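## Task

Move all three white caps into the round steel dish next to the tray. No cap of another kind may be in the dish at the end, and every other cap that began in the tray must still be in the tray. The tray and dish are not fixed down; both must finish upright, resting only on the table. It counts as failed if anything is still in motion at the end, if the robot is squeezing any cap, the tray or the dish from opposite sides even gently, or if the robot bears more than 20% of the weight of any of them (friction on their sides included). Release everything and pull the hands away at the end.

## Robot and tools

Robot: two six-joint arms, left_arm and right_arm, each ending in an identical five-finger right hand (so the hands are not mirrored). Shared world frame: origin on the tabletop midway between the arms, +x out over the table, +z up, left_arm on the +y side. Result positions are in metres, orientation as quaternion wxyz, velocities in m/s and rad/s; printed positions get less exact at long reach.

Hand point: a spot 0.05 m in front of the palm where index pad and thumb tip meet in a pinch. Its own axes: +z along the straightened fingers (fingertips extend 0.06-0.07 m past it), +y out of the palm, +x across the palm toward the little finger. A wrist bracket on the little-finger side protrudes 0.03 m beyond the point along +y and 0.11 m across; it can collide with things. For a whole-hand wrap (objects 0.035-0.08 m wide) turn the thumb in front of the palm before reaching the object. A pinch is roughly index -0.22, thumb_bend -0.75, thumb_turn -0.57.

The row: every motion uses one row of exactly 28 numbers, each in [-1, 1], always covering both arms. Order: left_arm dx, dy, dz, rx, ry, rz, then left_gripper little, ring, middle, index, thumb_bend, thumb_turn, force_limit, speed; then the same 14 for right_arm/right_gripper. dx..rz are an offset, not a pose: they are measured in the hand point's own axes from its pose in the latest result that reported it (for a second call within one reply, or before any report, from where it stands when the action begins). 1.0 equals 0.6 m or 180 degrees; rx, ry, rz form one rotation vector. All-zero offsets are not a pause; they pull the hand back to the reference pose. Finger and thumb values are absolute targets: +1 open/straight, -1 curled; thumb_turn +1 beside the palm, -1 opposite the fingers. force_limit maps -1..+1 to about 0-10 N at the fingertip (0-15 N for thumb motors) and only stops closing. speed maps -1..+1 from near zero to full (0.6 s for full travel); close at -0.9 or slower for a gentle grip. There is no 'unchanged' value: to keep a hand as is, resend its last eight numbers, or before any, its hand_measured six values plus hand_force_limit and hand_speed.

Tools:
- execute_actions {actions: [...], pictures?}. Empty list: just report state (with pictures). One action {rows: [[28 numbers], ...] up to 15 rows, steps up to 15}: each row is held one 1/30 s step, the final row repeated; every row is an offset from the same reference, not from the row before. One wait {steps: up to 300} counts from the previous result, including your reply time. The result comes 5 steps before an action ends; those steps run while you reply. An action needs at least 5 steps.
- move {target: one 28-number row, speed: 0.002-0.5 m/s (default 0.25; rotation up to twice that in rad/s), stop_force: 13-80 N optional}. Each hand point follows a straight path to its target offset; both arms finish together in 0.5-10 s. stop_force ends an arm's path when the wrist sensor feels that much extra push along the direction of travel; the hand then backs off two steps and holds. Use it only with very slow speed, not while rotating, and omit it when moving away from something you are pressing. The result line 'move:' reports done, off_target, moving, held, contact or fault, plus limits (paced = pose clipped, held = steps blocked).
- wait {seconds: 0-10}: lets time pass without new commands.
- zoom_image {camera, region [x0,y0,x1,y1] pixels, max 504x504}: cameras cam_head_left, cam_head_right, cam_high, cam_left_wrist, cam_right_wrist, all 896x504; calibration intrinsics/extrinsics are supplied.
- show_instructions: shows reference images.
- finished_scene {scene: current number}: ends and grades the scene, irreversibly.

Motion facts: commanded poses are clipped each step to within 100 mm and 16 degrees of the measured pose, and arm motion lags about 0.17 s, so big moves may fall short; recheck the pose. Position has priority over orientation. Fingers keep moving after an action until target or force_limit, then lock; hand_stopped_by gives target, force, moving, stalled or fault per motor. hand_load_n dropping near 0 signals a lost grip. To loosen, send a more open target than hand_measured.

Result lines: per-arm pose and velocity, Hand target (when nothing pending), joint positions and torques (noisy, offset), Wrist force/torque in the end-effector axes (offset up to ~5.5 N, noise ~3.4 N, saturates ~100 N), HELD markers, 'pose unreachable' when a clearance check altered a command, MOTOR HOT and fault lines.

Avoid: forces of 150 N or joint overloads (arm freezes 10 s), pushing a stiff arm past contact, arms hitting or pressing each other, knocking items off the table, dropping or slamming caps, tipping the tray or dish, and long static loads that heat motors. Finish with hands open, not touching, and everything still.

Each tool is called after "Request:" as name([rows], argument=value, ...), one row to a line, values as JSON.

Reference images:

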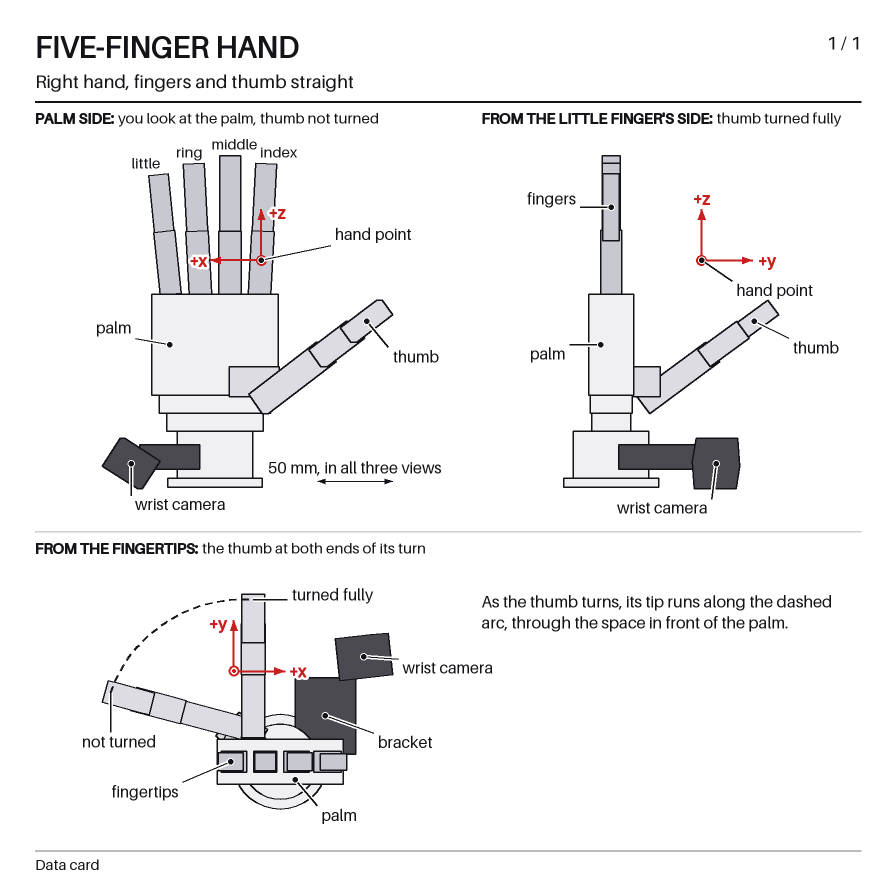

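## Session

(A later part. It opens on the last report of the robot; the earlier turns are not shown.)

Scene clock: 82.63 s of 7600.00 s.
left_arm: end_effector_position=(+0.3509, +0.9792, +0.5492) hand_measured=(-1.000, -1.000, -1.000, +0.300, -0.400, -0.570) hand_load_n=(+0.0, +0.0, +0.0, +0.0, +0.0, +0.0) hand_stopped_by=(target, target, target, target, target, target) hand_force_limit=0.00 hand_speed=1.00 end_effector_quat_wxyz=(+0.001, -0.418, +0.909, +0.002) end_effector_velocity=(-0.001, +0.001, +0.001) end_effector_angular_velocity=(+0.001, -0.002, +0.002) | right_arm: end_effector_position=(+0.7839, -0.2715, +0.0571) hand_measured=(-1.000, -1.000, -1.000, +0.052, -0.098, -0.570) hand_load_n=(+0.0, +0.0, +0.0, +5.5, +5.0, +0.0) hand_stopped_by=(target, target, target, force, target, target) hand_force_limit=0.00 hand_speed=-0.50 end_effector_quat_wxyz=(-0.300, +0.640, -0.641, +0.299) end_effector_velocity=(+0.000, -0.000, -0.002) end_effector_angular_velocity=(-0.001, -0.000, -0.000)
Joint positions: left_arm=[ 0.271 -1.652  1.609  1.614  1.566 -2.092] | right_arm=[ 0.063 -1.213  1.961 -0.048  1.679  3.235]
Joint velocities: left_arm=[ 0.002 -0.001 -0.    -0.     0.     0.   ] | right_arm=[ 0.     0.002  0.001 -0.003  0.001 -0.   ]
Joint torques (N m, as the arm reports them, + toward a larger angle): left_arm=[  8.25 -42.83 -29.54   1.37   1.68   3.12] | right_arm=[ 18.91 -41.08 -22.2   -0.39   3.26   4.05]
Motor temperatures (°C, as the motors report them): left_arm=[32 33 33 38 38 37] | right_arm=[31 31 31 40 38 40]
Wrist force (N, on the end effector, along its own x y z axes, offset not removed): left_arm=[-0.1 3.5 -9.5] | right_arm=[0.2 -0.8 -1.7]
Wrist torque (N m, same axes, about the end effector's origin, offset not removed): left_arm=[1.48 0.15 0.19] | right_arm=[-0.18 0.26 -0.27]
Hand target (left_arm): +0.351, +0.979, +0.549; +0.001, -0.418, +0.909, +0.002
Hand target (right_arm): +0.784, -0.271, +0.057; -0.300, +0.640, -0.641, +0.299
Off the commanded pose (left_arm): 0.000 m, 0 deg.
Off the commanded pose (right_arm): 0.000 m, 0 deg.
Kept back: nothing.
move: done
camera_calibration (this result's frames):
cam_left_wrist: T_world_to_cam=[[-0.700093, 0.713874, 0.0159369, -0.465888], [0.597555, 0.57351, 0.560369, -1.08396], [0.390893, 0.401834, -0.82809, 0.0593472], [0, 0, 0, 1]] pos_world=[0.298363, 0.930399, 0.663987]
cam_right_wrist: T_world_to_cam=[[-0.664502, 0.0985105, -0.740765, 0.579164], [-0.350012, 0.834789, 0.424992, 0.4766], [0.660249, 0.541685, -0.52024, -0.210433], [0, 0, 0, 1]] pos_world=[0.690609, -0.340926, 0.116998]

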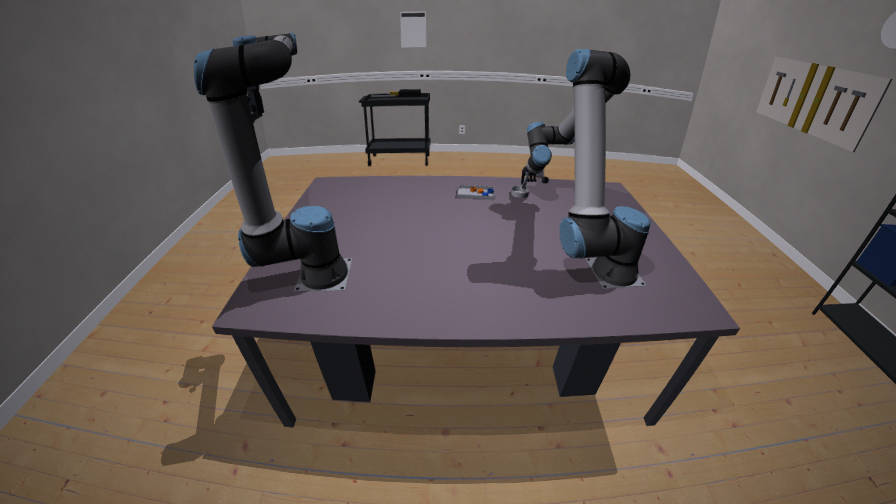

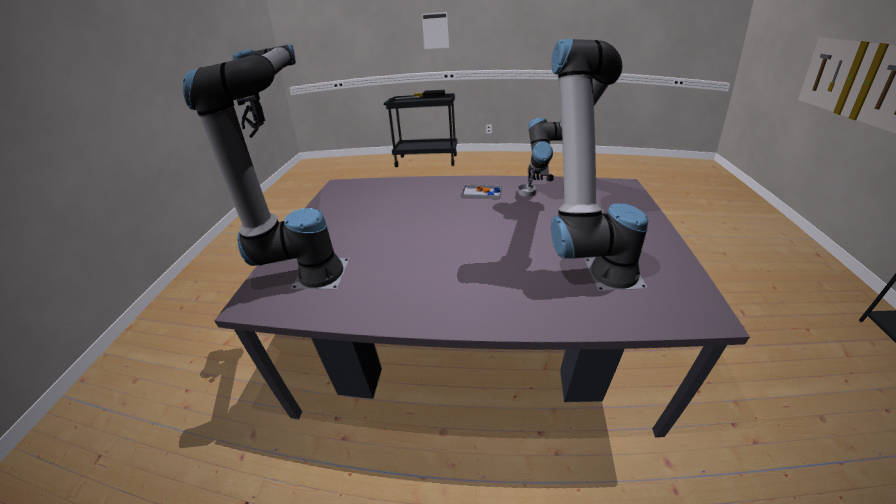

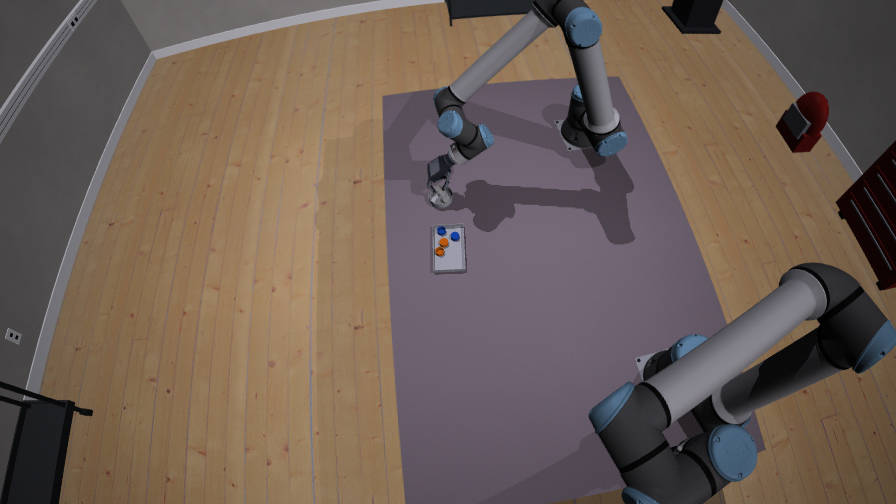

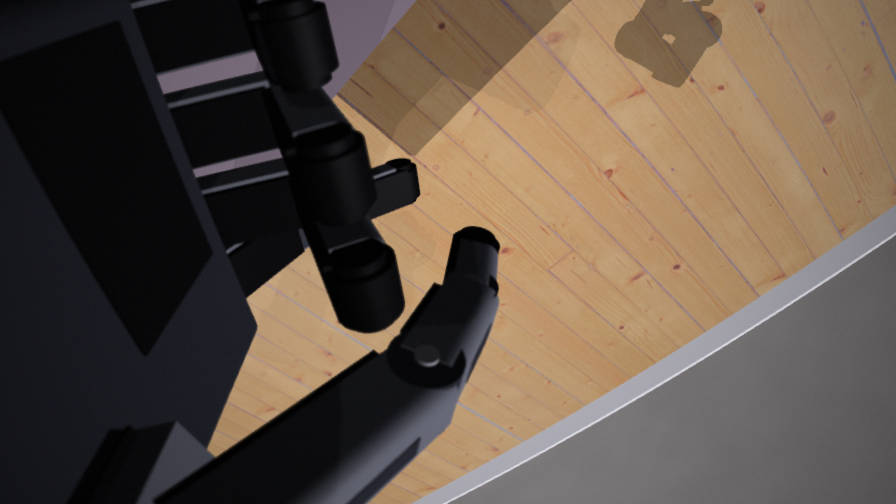

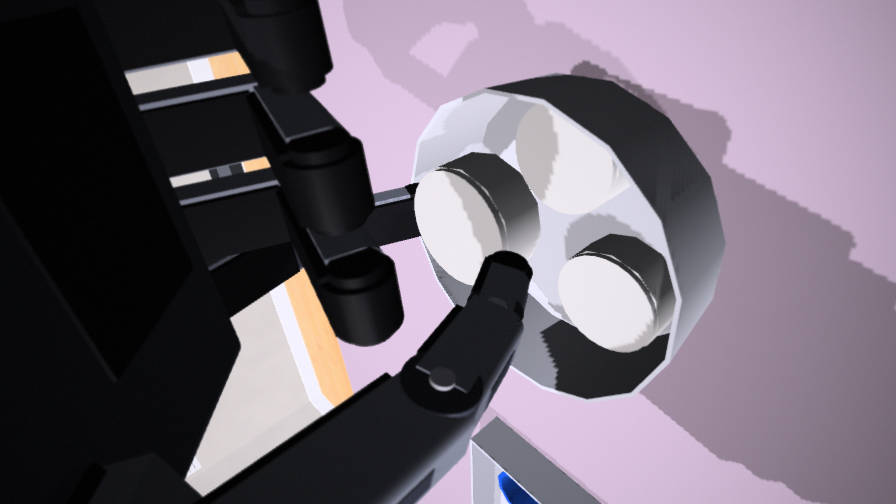

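Request:
move(target=[0,0,0,0,0,0,-1,-1,-1,0.3,-0.4,-0.57,0,1, 0,0.0155,0.002,0,0,0,-1,-1,-1,-0.3,-0.1,-0.57,0,-0.5], speed=0.04)

Request:
move(target=[0,0,0,0,0,0,-1,-1,-1,0.3,-0.4,-0.57,0,1, 0,0,0,0,0,0,-1,-1,-1,0.22,-0.1,-0.57,0,0])

Request:
move(target=[0,0,0,0,0,0,-1,-1,-1,0.3,-0.4,-0.57,0,1, 0,-0.13,-0.11,0,0,0,-1,-1,-1,0.22,-0.1,-0.57,0,0], speed=0.2)

Scene clock: 83.73 s of 7600.00 s.
left_arm: end_effector_position=(+0.3509, +0.9792, +0.5492) hand_measured=(-1.000, -1.000, -1.000, +0.300, -0.400, -0.570) hand_load_n=(+0.0, +0.0, +0.0, +0.0, +0.0, +0.0) hand_stopped_by=(target, target, target, target, target, target) hand_force_limit=0.00 hand_speed=1.00 end_effector_quat_wxyz=(+0.001, -0.418, +0.909, +0.002) end_effector_velocity=(+0.001, -0.001, +0.000) end_effector_angular_velocity=(+0.000, -0.001, -0.003) | right_arm: end_effector_position=(+0.7790, -0.2715, +0.0493) hand_measured=(-1.000, -1.000, -1.000, +0.052, -0.098, -0.570) hand_load_n=(+0.0, +0.0, +0.0, +5.5, +5.0, +0.0) hand_stopped_by=(target, target, target, force, target, target) hand_force_limit=0.00 hand_speed=-0.50 end_effector_quat_wxyz=(-0.300, +0.640, -0.641, +0.299) end_effector_velocity=(-0.000, -0.001, -0.002) end_effector_angular_velocity=(-0.000, +0.000, -0.002)
Joint positions: left_arm=[ 0.271 -1.652  1.609  1.614  1.566 -2.092] | right_arm=[ 0.064 -1.21   1.975 -0.065  1.68   3.236]
Joint velocities: left_arm=[-0.003 -0.    -0.001 -0.     0.    -0.   ] | right_arm=[-0.001  0.001  0.002 -0.003  0.001  0.   ]
Joint torques (N m, as the arm reports them, + toward a larger angle): left_arm=[  7.83 -43.03 -30.63   1.46   1.68   2.77] | right_arm=[ 21.53 -40.32 -20.77  -1.29   3.29   3.97]
Motor temperatures (°C, as the motors report them): left_arm=[32 33 33 38 38 37] | right_arm=[31 31 31 40 38 40]
Wrist force (N, on the end effector, along its own x y z axes, offset not removed): left_arm=[-3.4 5.6 -2.2] | right_arm=[0.1 -0.2 0.2]
Wrist torque (N m, same axes, about the end effector's origin, offset not removed): left_arm=[1.12 0.59 0.02] | right_arm=[-0.15 0.15 -0.22]
Hand target (left_arm): +0.351, +0.979, +0.549; +0.001, -0.418, +0.909, +0.002
Hand target (right_arm): +0.779, -0.271, +0.049; -0.300, +0.640, -0.641, +0.299
Off the commanded pose (left_arm): 0.000 m, 0 deg.
Off the commanded pose (right_arm): 0.000 m, 0 deg.
Kept back: nothing.
move: done
camera_calibration (this result's frames):
cam_left_wrist: T_world_to_cam=[[-0.700093, 0.713874, 0.0159369, -0.465887], [0.597555, 0.573511, 0.560369, -1.08396], [0.390892, 0.401834, -0.82809, 0.0593474], [0, 0, 0, 1]] pos_world=[0.298363, 0.930399, 0.663987]
cam_right_wrist: T_world_to_cam=[[-0.664506, 0.0985105, -0.740761, 0.57008], [-0.35001, 0.83479, 0.424994, 0.478164], [0.660246, 0.541685, -0.520243, -0.211206], [0, 0, 0, 1]] pos_world=[0.685632, -0.340918, 0.109199]

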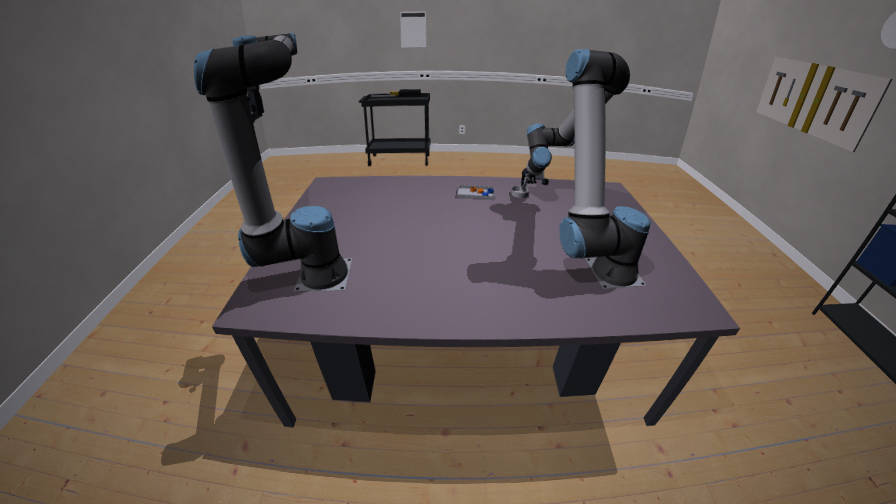

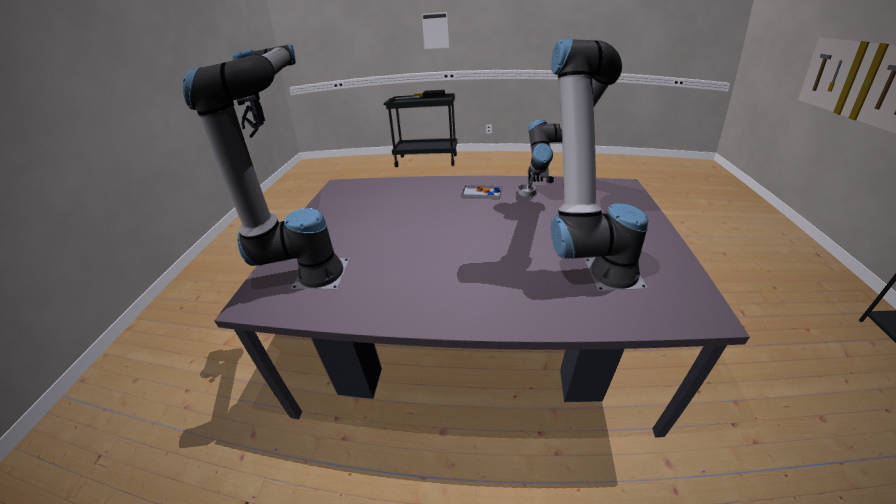

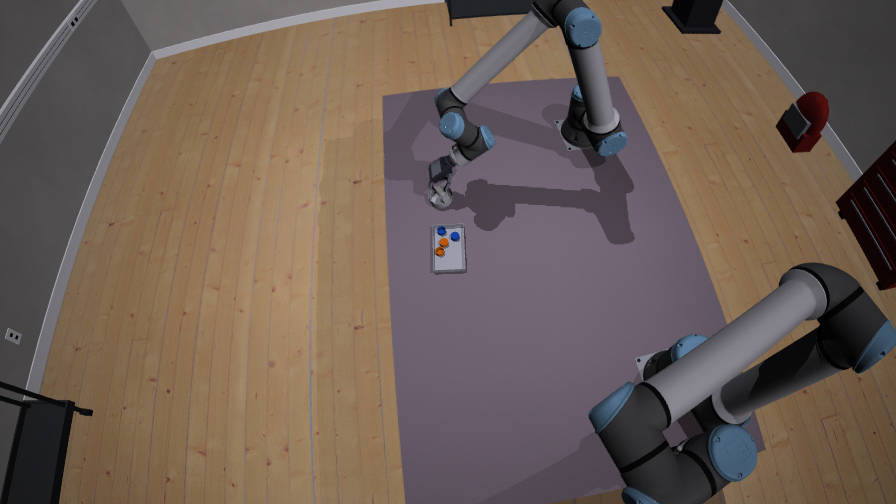

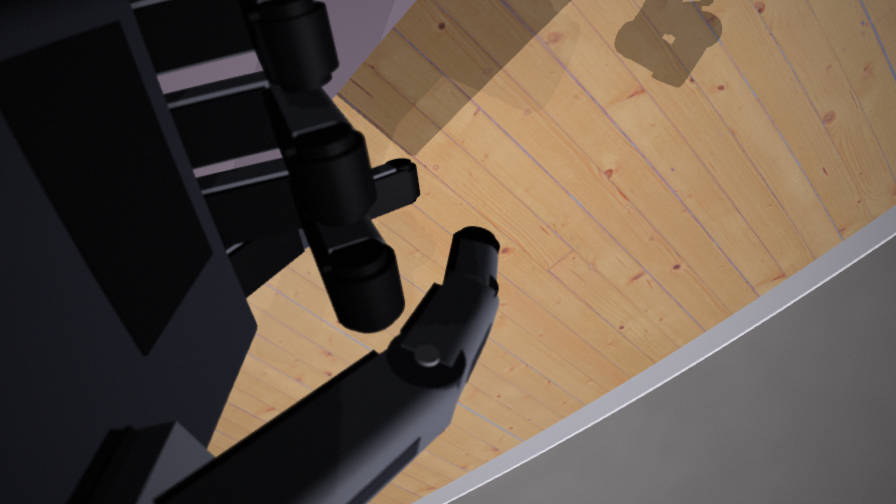

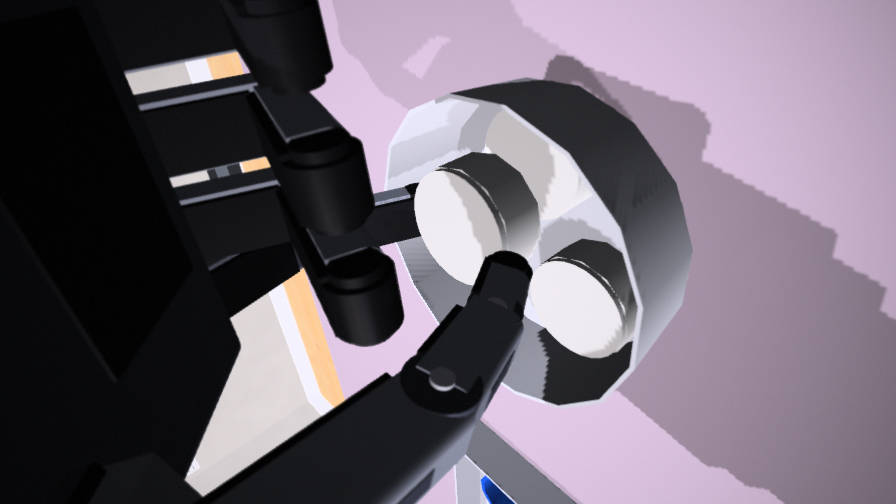

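Scene clock: 84.23 s of 7600.00 s.
left_arm: end_effector_position=(+0.3509, +0.9792, +0.5492) hand_measured=(-1.000, -1.000, -1.000, +0.300, -0.400, -0.570) hand_load_n=(+0.0, +0.0, +0.0, +0.0, +0.0, +0.0) hand_stopped_by=(target, target, target, target, target, target) hand_force_limit=0.00 hand_speed=1.00 end_effector_quat_wxyz=(+0.001, -0.418, +0.909, +0.002) end_effector_velocity=(+0.000, -0.000, +0.000) end_effector_angular_velocity=(+0.000, -0.001, -0.000) | right_arm: end_effector_position=(+0.7789, -0.2715, +0.0492) hand_measured=(-1.000, -1.000, -1.000, +0.220, -0.100, -0.570) hand_load_n=(+0.0, +0.0, +0.0, +0.0, +0.0, +0.0) hand_stopped_by=(target, target, target, target, target, target) hand_force_limit=0.00 hand_speed=0.00 end_effector_quat_wxyz=(-0.300, +0.640, -0.641, +0.299) end_effector_velocity=(-0.000, +0.001, -0.000) end_effector_angular_velocity=(-0.000, +0.000, +0.001)
Joint positions: left_arm=[ 0.271 -1.652  1.609  1.614  1.566 -2.092] | right_arm=[ 0.064 -1.21   1.975 -0.065  1.68   3.236]
Joint velocities: left_arm=[-0. -0. -0.  0. -0.  0.] | right_arm=[ 0.001  0.     0.    -0.     0.    -0.   ]
Joint torques (N m, as the arm reports them, + toward a larger angle): left_arm=[  8.   -43.09 -29.72   1.35   1.6    3.35] | right_arm=[ 19.22 -44.51 -28.73   2.26   3.19   3.8 ]
Motor temperatures (°C, as the motors report them): left_arm=[32 33 33 38 38 37] | right_arm=[31 31 31 40 38 40]
Wrist force (N, on the end effector, along its own x y z axes, offset not removed): left_arm=[-3.8 3.3 -0.3] | right_arm=[-2.4 -1.1 -1.4]
Wrist torque (N m, same axes, about the end effector's origin, offset not removed): left_arm=[0.78 0.42 0.30] | right_arm=[-0.24 0.65 -0.40]
Hand target (left_arm): +0.351, +0.979, +0.549; +0.001, -0.418, +0.909, +0.002
Hand target (right_arm): +0.779, -0.271, +0.049; -0.300, +0.640, -0.641, +0.299
Off the commanded pose (left_arm): 0.000 m, 0 deg.
Off the commanded pose (right_arm): 0.000 m, 0 deg.
Kept back: nothing.
move: done
camera_calibration (this result's frames):
cam_left_wrist: T_world_to_cam=[[-0.700093, 0.713874, 0.015937, -0.465888], [0.597556, 0.57351, 0.560369, -1.08396], [0.390893, 0.401833, -0.82809, 0.0593474], [0, 0, 0, 1]] pos_world=[0.298363, 0.930399, 0.663987]
cam_right_wrist: T_world_to_cam=[[-0.664504, 0.0985106, -0.740763, 0.570042], [-0.350011, 0.834789, 0.424993, 0.478171], [0.660247, 0.541685, -0.520241, -0.21121], [0, 0, 0, 1]] pos_world=[0.685611, -0.340918, 0.109167]

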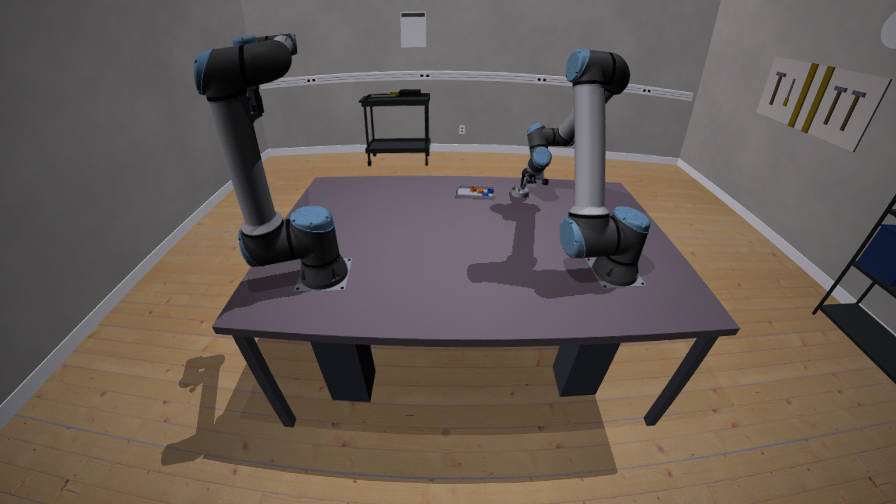

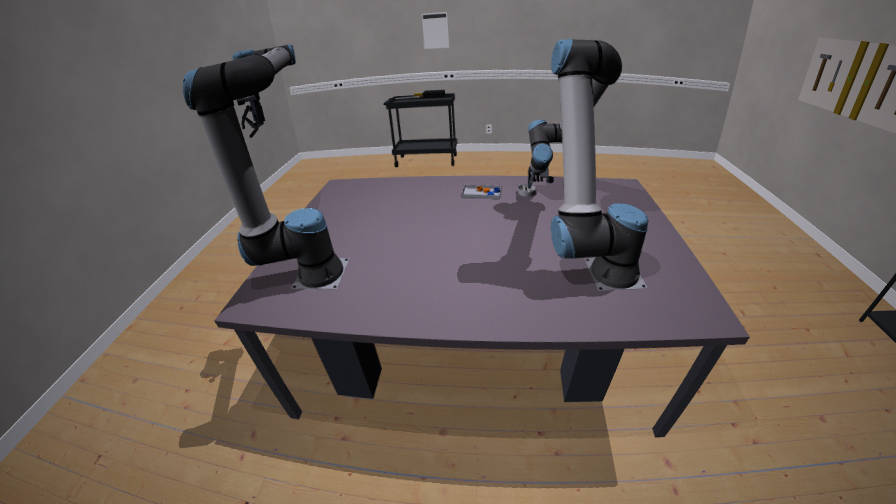

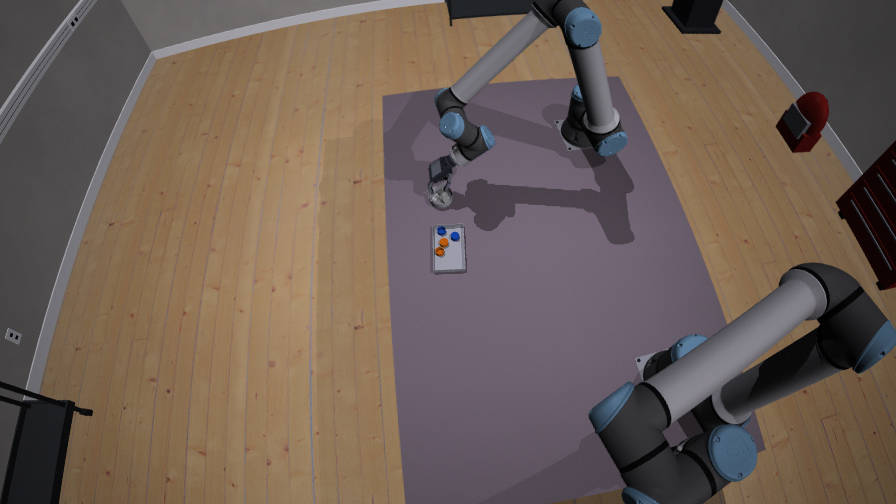

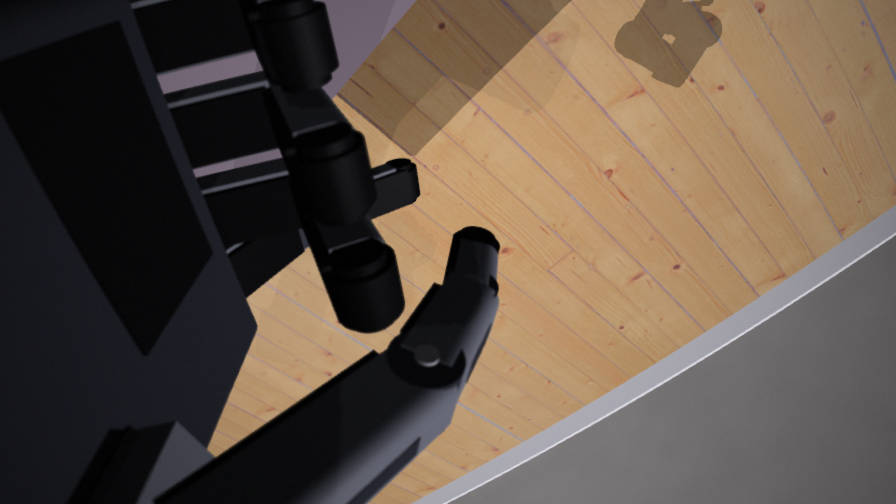

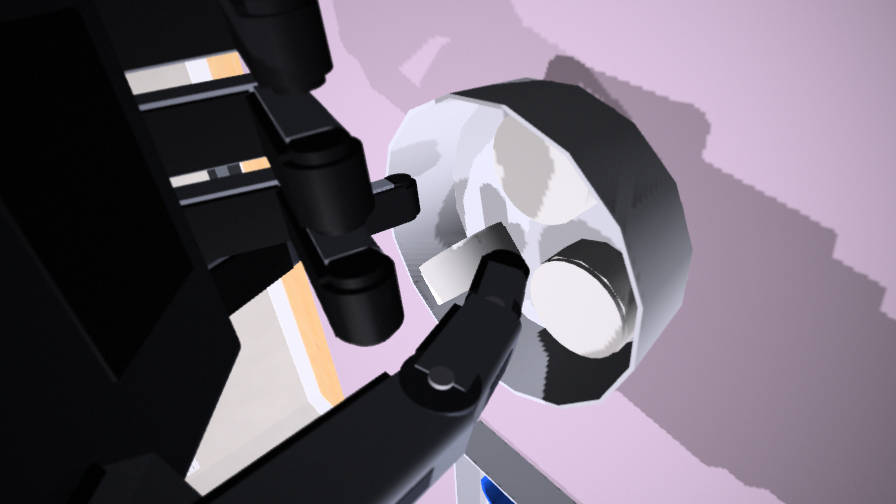

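Scene clock: 85.23 s of 7600.00 s.
left_arm: end_effector_position=(+0.3509, +0.9792, +0.5492) hand_measured=(-1.000, -1.000, -1.000, +0.300, -0.400, -0.570) hand_load_n=(+0.0, +0.0, +0.0, +0.0, +0.0, +0.0) hand_stopped_by=(target, target, target, target, target, target) hand_force_limit=0.00 hand_speed=1.00 end_effector_quat_wxyz=(+0.001, -0.418, +0.909, +0.002) end_effector_velocity=(-0.001, +0.000, -0.000) end_effector_angular_velocity=(-0.000, +0.001, +0.001) | right_arm: end_effector_position=(+0.7783, -0.2715, +0.1512) hand_measured=(-1.000, -1.000, -1.000, +0.220, -0.100, -0.570) hand_load_n=(+0.0, +0.0, +0.0, +0.0, +0.0, +0.0) hand_stopped_by=(target, target, target, target, target, target) hand_force_limit=0.00 hand_speed=0.00 end_effector_quat_wxyz=(-0.300, +0.640, -0.641, +0.299) end_effector_velocity=(+0.000, -0.000, +0.002) end_effector_angular_velocity=(-0.001, +0.000, +0.000)
Joint positions: left_arm=[ 0.271 -1.652  1.609  1.614  1.566 -2.092] | right_arm=[ 0.064 -1.322  1.905  0.117  1.68   3.236]
Joint velocities: left_arm=[ 0.001 -0.     0.001 -0.     0.     0.   ] | right_arm=[-0.    -0.001 -0.002  0.003 -0.    -0.001]
Joint torques (N m, as the arm reports them, + toward a larger angle): left_arm=[ 10.14 -44.43 -29.41   1.53   1.77   2.93] | right_arm=[-16.62 -63.78 -37.9    3.34   0.24  -0.04]
Motor temperatures (°C, as the motors report them): left_arm=[32 33 33 38 38 37] | right_arm=[31 31 31 40 38 40]
Wrist force (N, on the end effector, along its own x y z axes, offset not removed): left_arm=[1.4 -2.9 -8.2] | right_arm=[-0.5 0.2 -0.1]
Wrist torque (N m, same axes, about the end effector's origin, offset not removed): left_arm=[0.43 0.17 0.07] | right_arm=[-0.10 0.33 -0.26]
Hand target (left_arm): +0.351, +0.979, +0.549; +0.001, -0.418, +0.909, +0.002
Hand target (right_arm): +0.778, -0.272, +0.151; -0.300, +0.640, -0.641, +0.299
Off the commanded pose (left_arm): 0.000 m, 0 deg.
Off the commanded pose (right_arm): 0.000 m, 0 deg.
Kept back: nothing.
move: done
camera_calibration (this result's frames):
cam_left_wrist: T_world_to_cam=[[-0.700093, 0.713874, 0.0159369, -0.465888], [0.597556, 0.57351, 0.560369, -1.08396], [0.390892, 0.401833, -0.82809, 0.0593477], [0, 0, 0, 1]] pos_world=[0.298363, 0.930399, 0.663987]
cam_right_wrist: T_world_to_cam=[[-0.664503, 0.0984715, -0.740769, 0.645127], [-0.350074, 0.834761, 0.424998, 0.434637], [0.660215, 0.541736, -0.520229, -0.157678], [0, 0, 0, 1]] pos_world=[0.684945, -0.340925, 0.211141]

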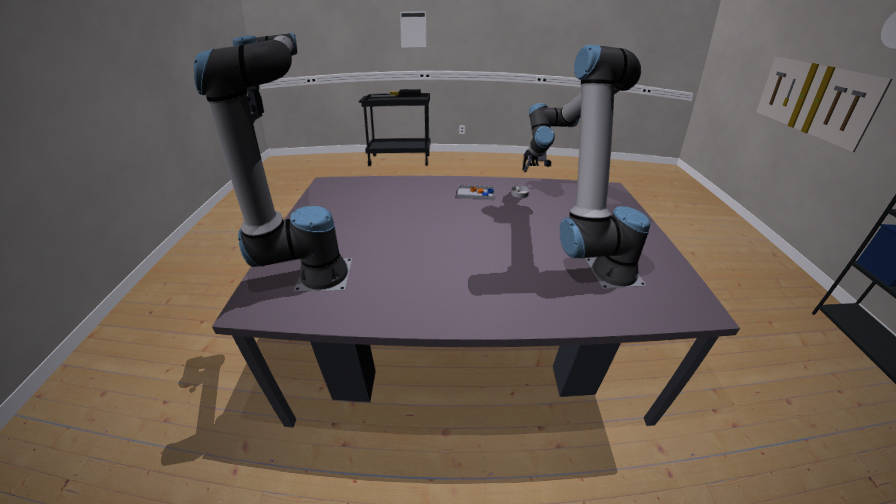

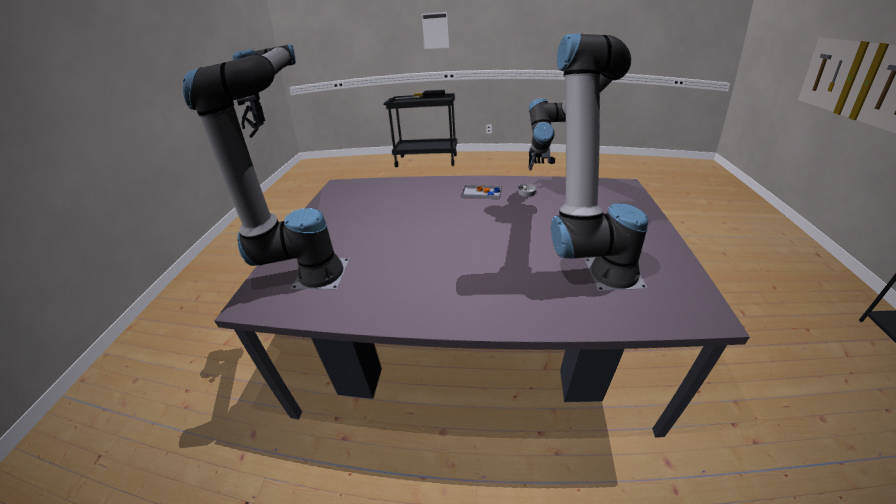

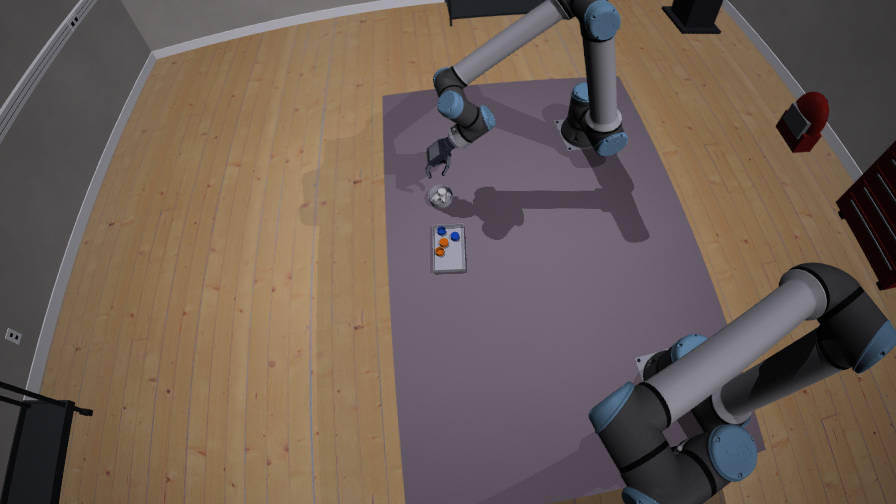

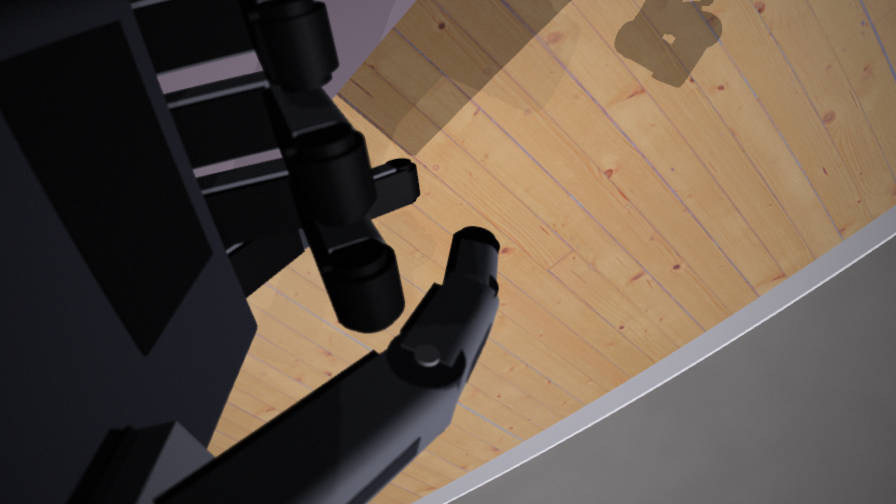

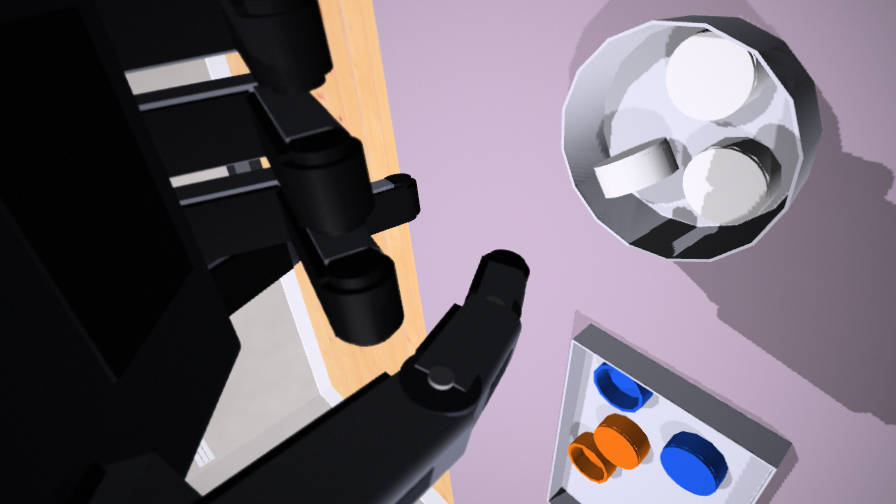

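Request:
wait(seconds=1.5)

Scene clock: 86.77 s of 7600.00 s.
left_arm: end_effector_position=(+0.3509, +0.9792, +0.5492) hand_measured=(-1.000, -1.000, -1.000, +0.300, -0.400, -0.570) hand_load_n=(+0.0, +0.0, +0.0, +0.0, +0.0, +0.0) hand_stopped_by=(target, target, target, target, target, target) hand_force_limit=0.00 hand_speed=1.00 end_effector_quat_wxyz=(+0.001, -0.418, +0.909, +0.002) end_effector_velocity=(-0.000, +0.000, +0.000) end_effector_angular_velocity=(+0.000, -0.000, +0.000) | right_arm: end_effector_position=(+0.7783, -0.2716, +0.1514) hand_measured=(-1.000, -1.000, -1.000, +0.220, -0.100, -0.570) hand_load_n=(+0.0, +0.0, +0.0, +0.0, +0.0, +0.0) hand_stopped_by=(target, target, target, target, target, target) hand_force_limit=0.00 hand_speed=0.00 end_effector_quat_wxyz=(-0.300, +0.640, -0.641, +0.299) end_effector_velocity=(+0.000, -0.000, +0.000) end_effector_angular_velocity=(+0.000, -0.000, -0.001)
Joint positions: left_arm=[ 0.271 -1.652  1.609  1.614  1.566 -2.092] | right_arm=[ 0.064 -1.322  1.904  0.117  1.68   3.236]
Joint velocities: left_arm=[ 0. -0. -0.  0.  0.  0.] | right_arm=[-0.001 -0.     0.    -0.     0.     0.001]
Joint torques (N m, as the arm reports them, + toward a larger angle): left_arm=[  9.5  -43.68 -29.36   1.29   1.76   2.94] | right_arm=[-21.93 -63.2  -40.68   3.86  -2.46  -4.2 ]
Motor temperatures (°C, as the motors report them): left_arm=[32 33 33 38 38 37] | right_arm=[31 31 31 40 38 40]
Wrist force (N, on the end effector, along its own x y z axes, offset not removed): left_arm=[2.3 6.2 -1.8] | right_arm=[-2.1 -1.1 -1.3]
Wrist torque (N m, same axes, about the end effector's origin, offset not removed): left_arm=[1.17 -0.33 0.50] | right_arm=[-0.28 0.58 -0.45]
Hand target (left_arm): +0.351, +0.979, +0.549; +0.001, -0.418, +0.909, +0.002
Hand target (right_arm): +0.778, -0.272, +0.151; -0.300, +0.640, -0.641, +0.299
Off the commanded pose (left_arm): 0.000 m, 0 deg.
Off the commanded pose (right_arm): 0.000 m, 0 deg.
Kept back: nothing.
Steps of this call (steps 1 to 46: nothing new was sent). Readings (end_effector_position | what the end effector reports):
1: left_arm (+0.3509, +0.9792, +0.5492) | right_arm (+0.7783, -0.2715, +0.1512) | left_arm hand_measured=(-1.000, -1.000, -1.000, +0.300, -0.400, -0.570) hand_load_n=(+0.0, +0.0, +0.0, +0.0, +0.0, +0.0) hand_stopped_by=(target, target, target, target, target, target) hand_force_limit=0.00 hand_speed=1.00 | right_arm hand_measured=(-1.000, -1.000, -1.000, +0.220, -0.100, -0.570) hand_load_n=(+0.0, +0.0, +0.0, +0.0, +0.0, +0.0) hand_stopped_by=(target, target, target, target, target, target) hand_force_limit=0.00 hand_speed=0.00
2: left_arm (+0.3509, +0.9792, +0.5492) | right_arm (+0.7783, -0.2715, +0.1513) | left_arm hand_measured=(-1.000, -1.000, -1.000, +0.300, -0.400, -0.570) hand_load_n=(+0.0, +0.0, +0.0, +0.0, +0.0, +0.0) hand_stopped_by=(target, target, target, target, target, target) hand_force_limit=0.00 hand_speed=1.00 | right_arm hand_measured=(-1.000, -1.000, -1.000, +0.220, -0.100, -0.570) hand_load_n=(+0.0, +0.0, +0.0, +0.0, +0.0, +0.0) hand_stopped_by=(target, target, target, target, target, target) hand_force_limit=0.00 hand_speed=0.00
4: left_arm (+0.3509, +0.9792, +0.5492) | right_arm (+0.7783, -0.2715, +0.1513) | left_arm hand_measured=(-1.000, -1.000, -1.000, +0.300, -0.400, -0.570) hand_load_n=(+0.0, +0.0, +0.0, +0.0, +0.0, +0.0) hand_stopped_by=(target, target, target, target, target, target) hand_force_limit=0.00 hand_speed=1.00 | right_arm hand_measured=(-1.000, -1.000, -1.000, +0.220, -0.100, -0.570) hand_load_n=(+0.0, +0.0, +0.0, +0.0, +0.0, +0.0) hand_stopped_by=(target, target, target, target, target, target) hand_force_limit=0.00 hand_speed=0.00
8: left_arm (+0.3509, +0.9792, +0.5492) | right_arm (+0.7783, -0.2715, +0.1513) | left_arm hand_measured=(-1.000, -1.000, -1.000, +0.300, -0.400, -0.570) hand_load_n=(+0.0, +0.0, +0.0, +0.0, +0.0, +0.0) hand_stopped_by=(target, target, target, target, target, target) hand_force_limit=0.00 hand_speed=1.00 | right_arm hand_measured=(-1.000, -1.000, -1.000, +0.220, -0.100, -0.570) hand_load_n=(+0.0, +0.0, +0.0, +0.0, +0.0, +0.0) hand_stopped_by=(target, target, target, target, target, target) hand_force_limit=0.00 hand_speed=0.00
46: the state above
camera_calibration (this result's frames):
cam_left_wrist: T_world_to_cam=[[-0.700093, 0.713874, 0.015937, -0.465888], [0.597556, 0.57351, 0.560369, -1.08396], [0.390893, 0.401833, -0.82809, 0.0593474], [0, 0, 0, 1]] pos_world=[0.298363, 0.930399, 0.663987]
cam_right_wrist: T_world_to_cam=[[-0.664503, 0.0985108, -0.740764, 0.645303], [-0.350011, 0.83479, 0.424993, 0.434653], [0.660248, 0.541684, -0.52024, -0.157611], [0, 0, 0, 1]] pos_world=[0.685002, -0.341038, 0.211297]

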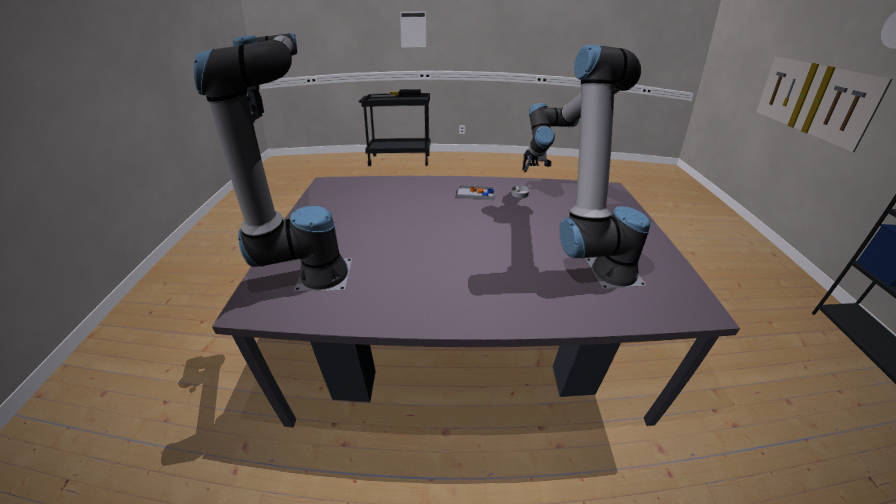

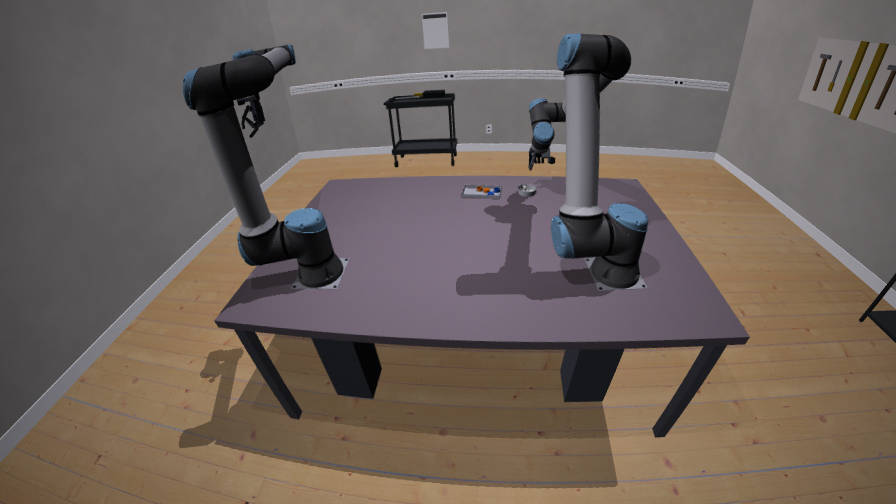

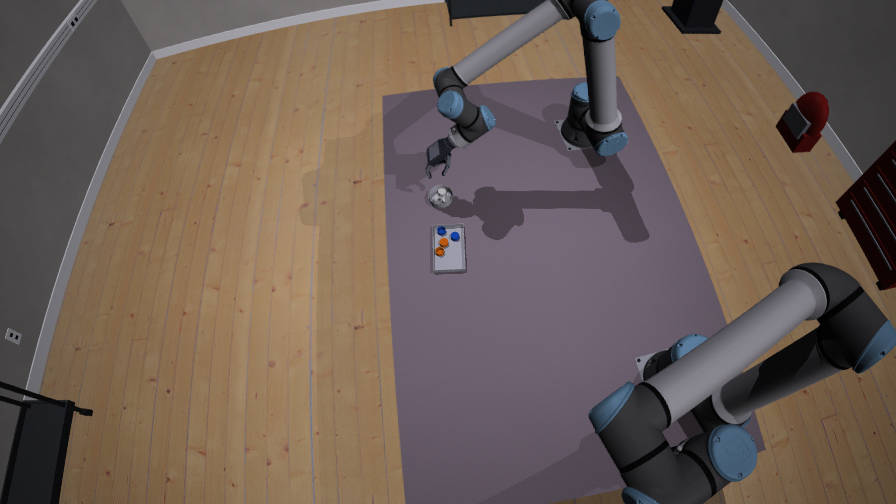

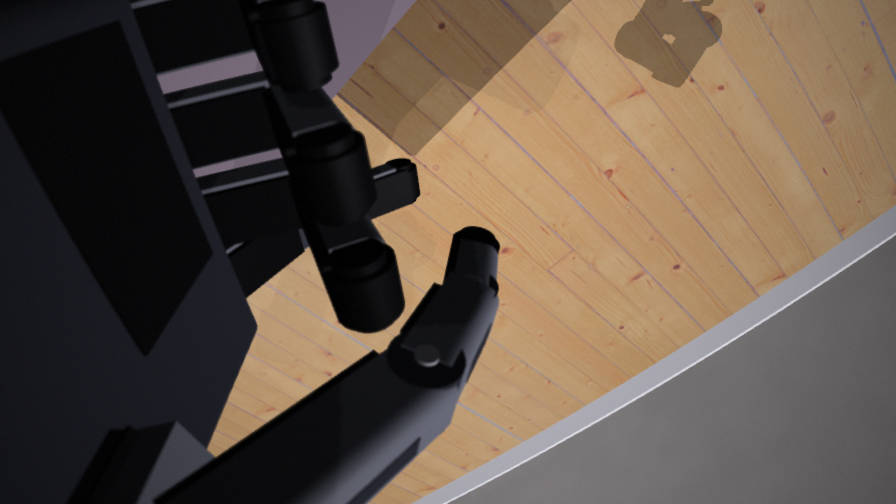

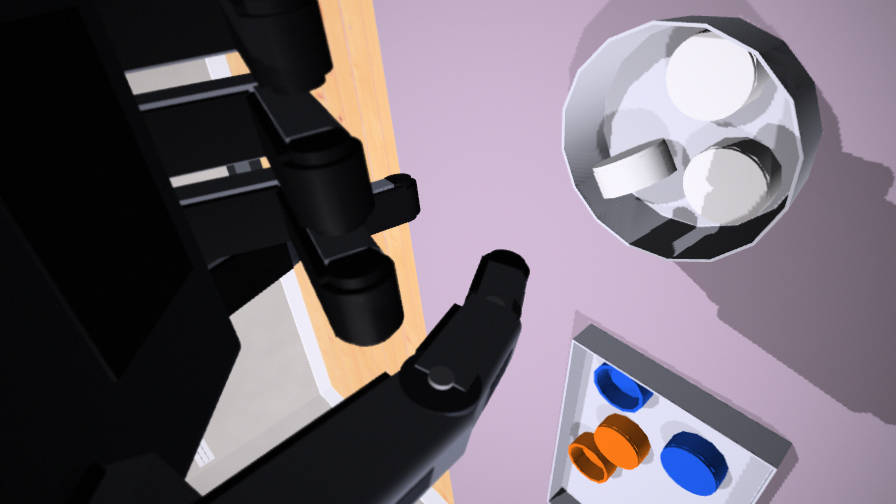

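Request:
finished_scene(scene=1)

The scene is finished: the task was done.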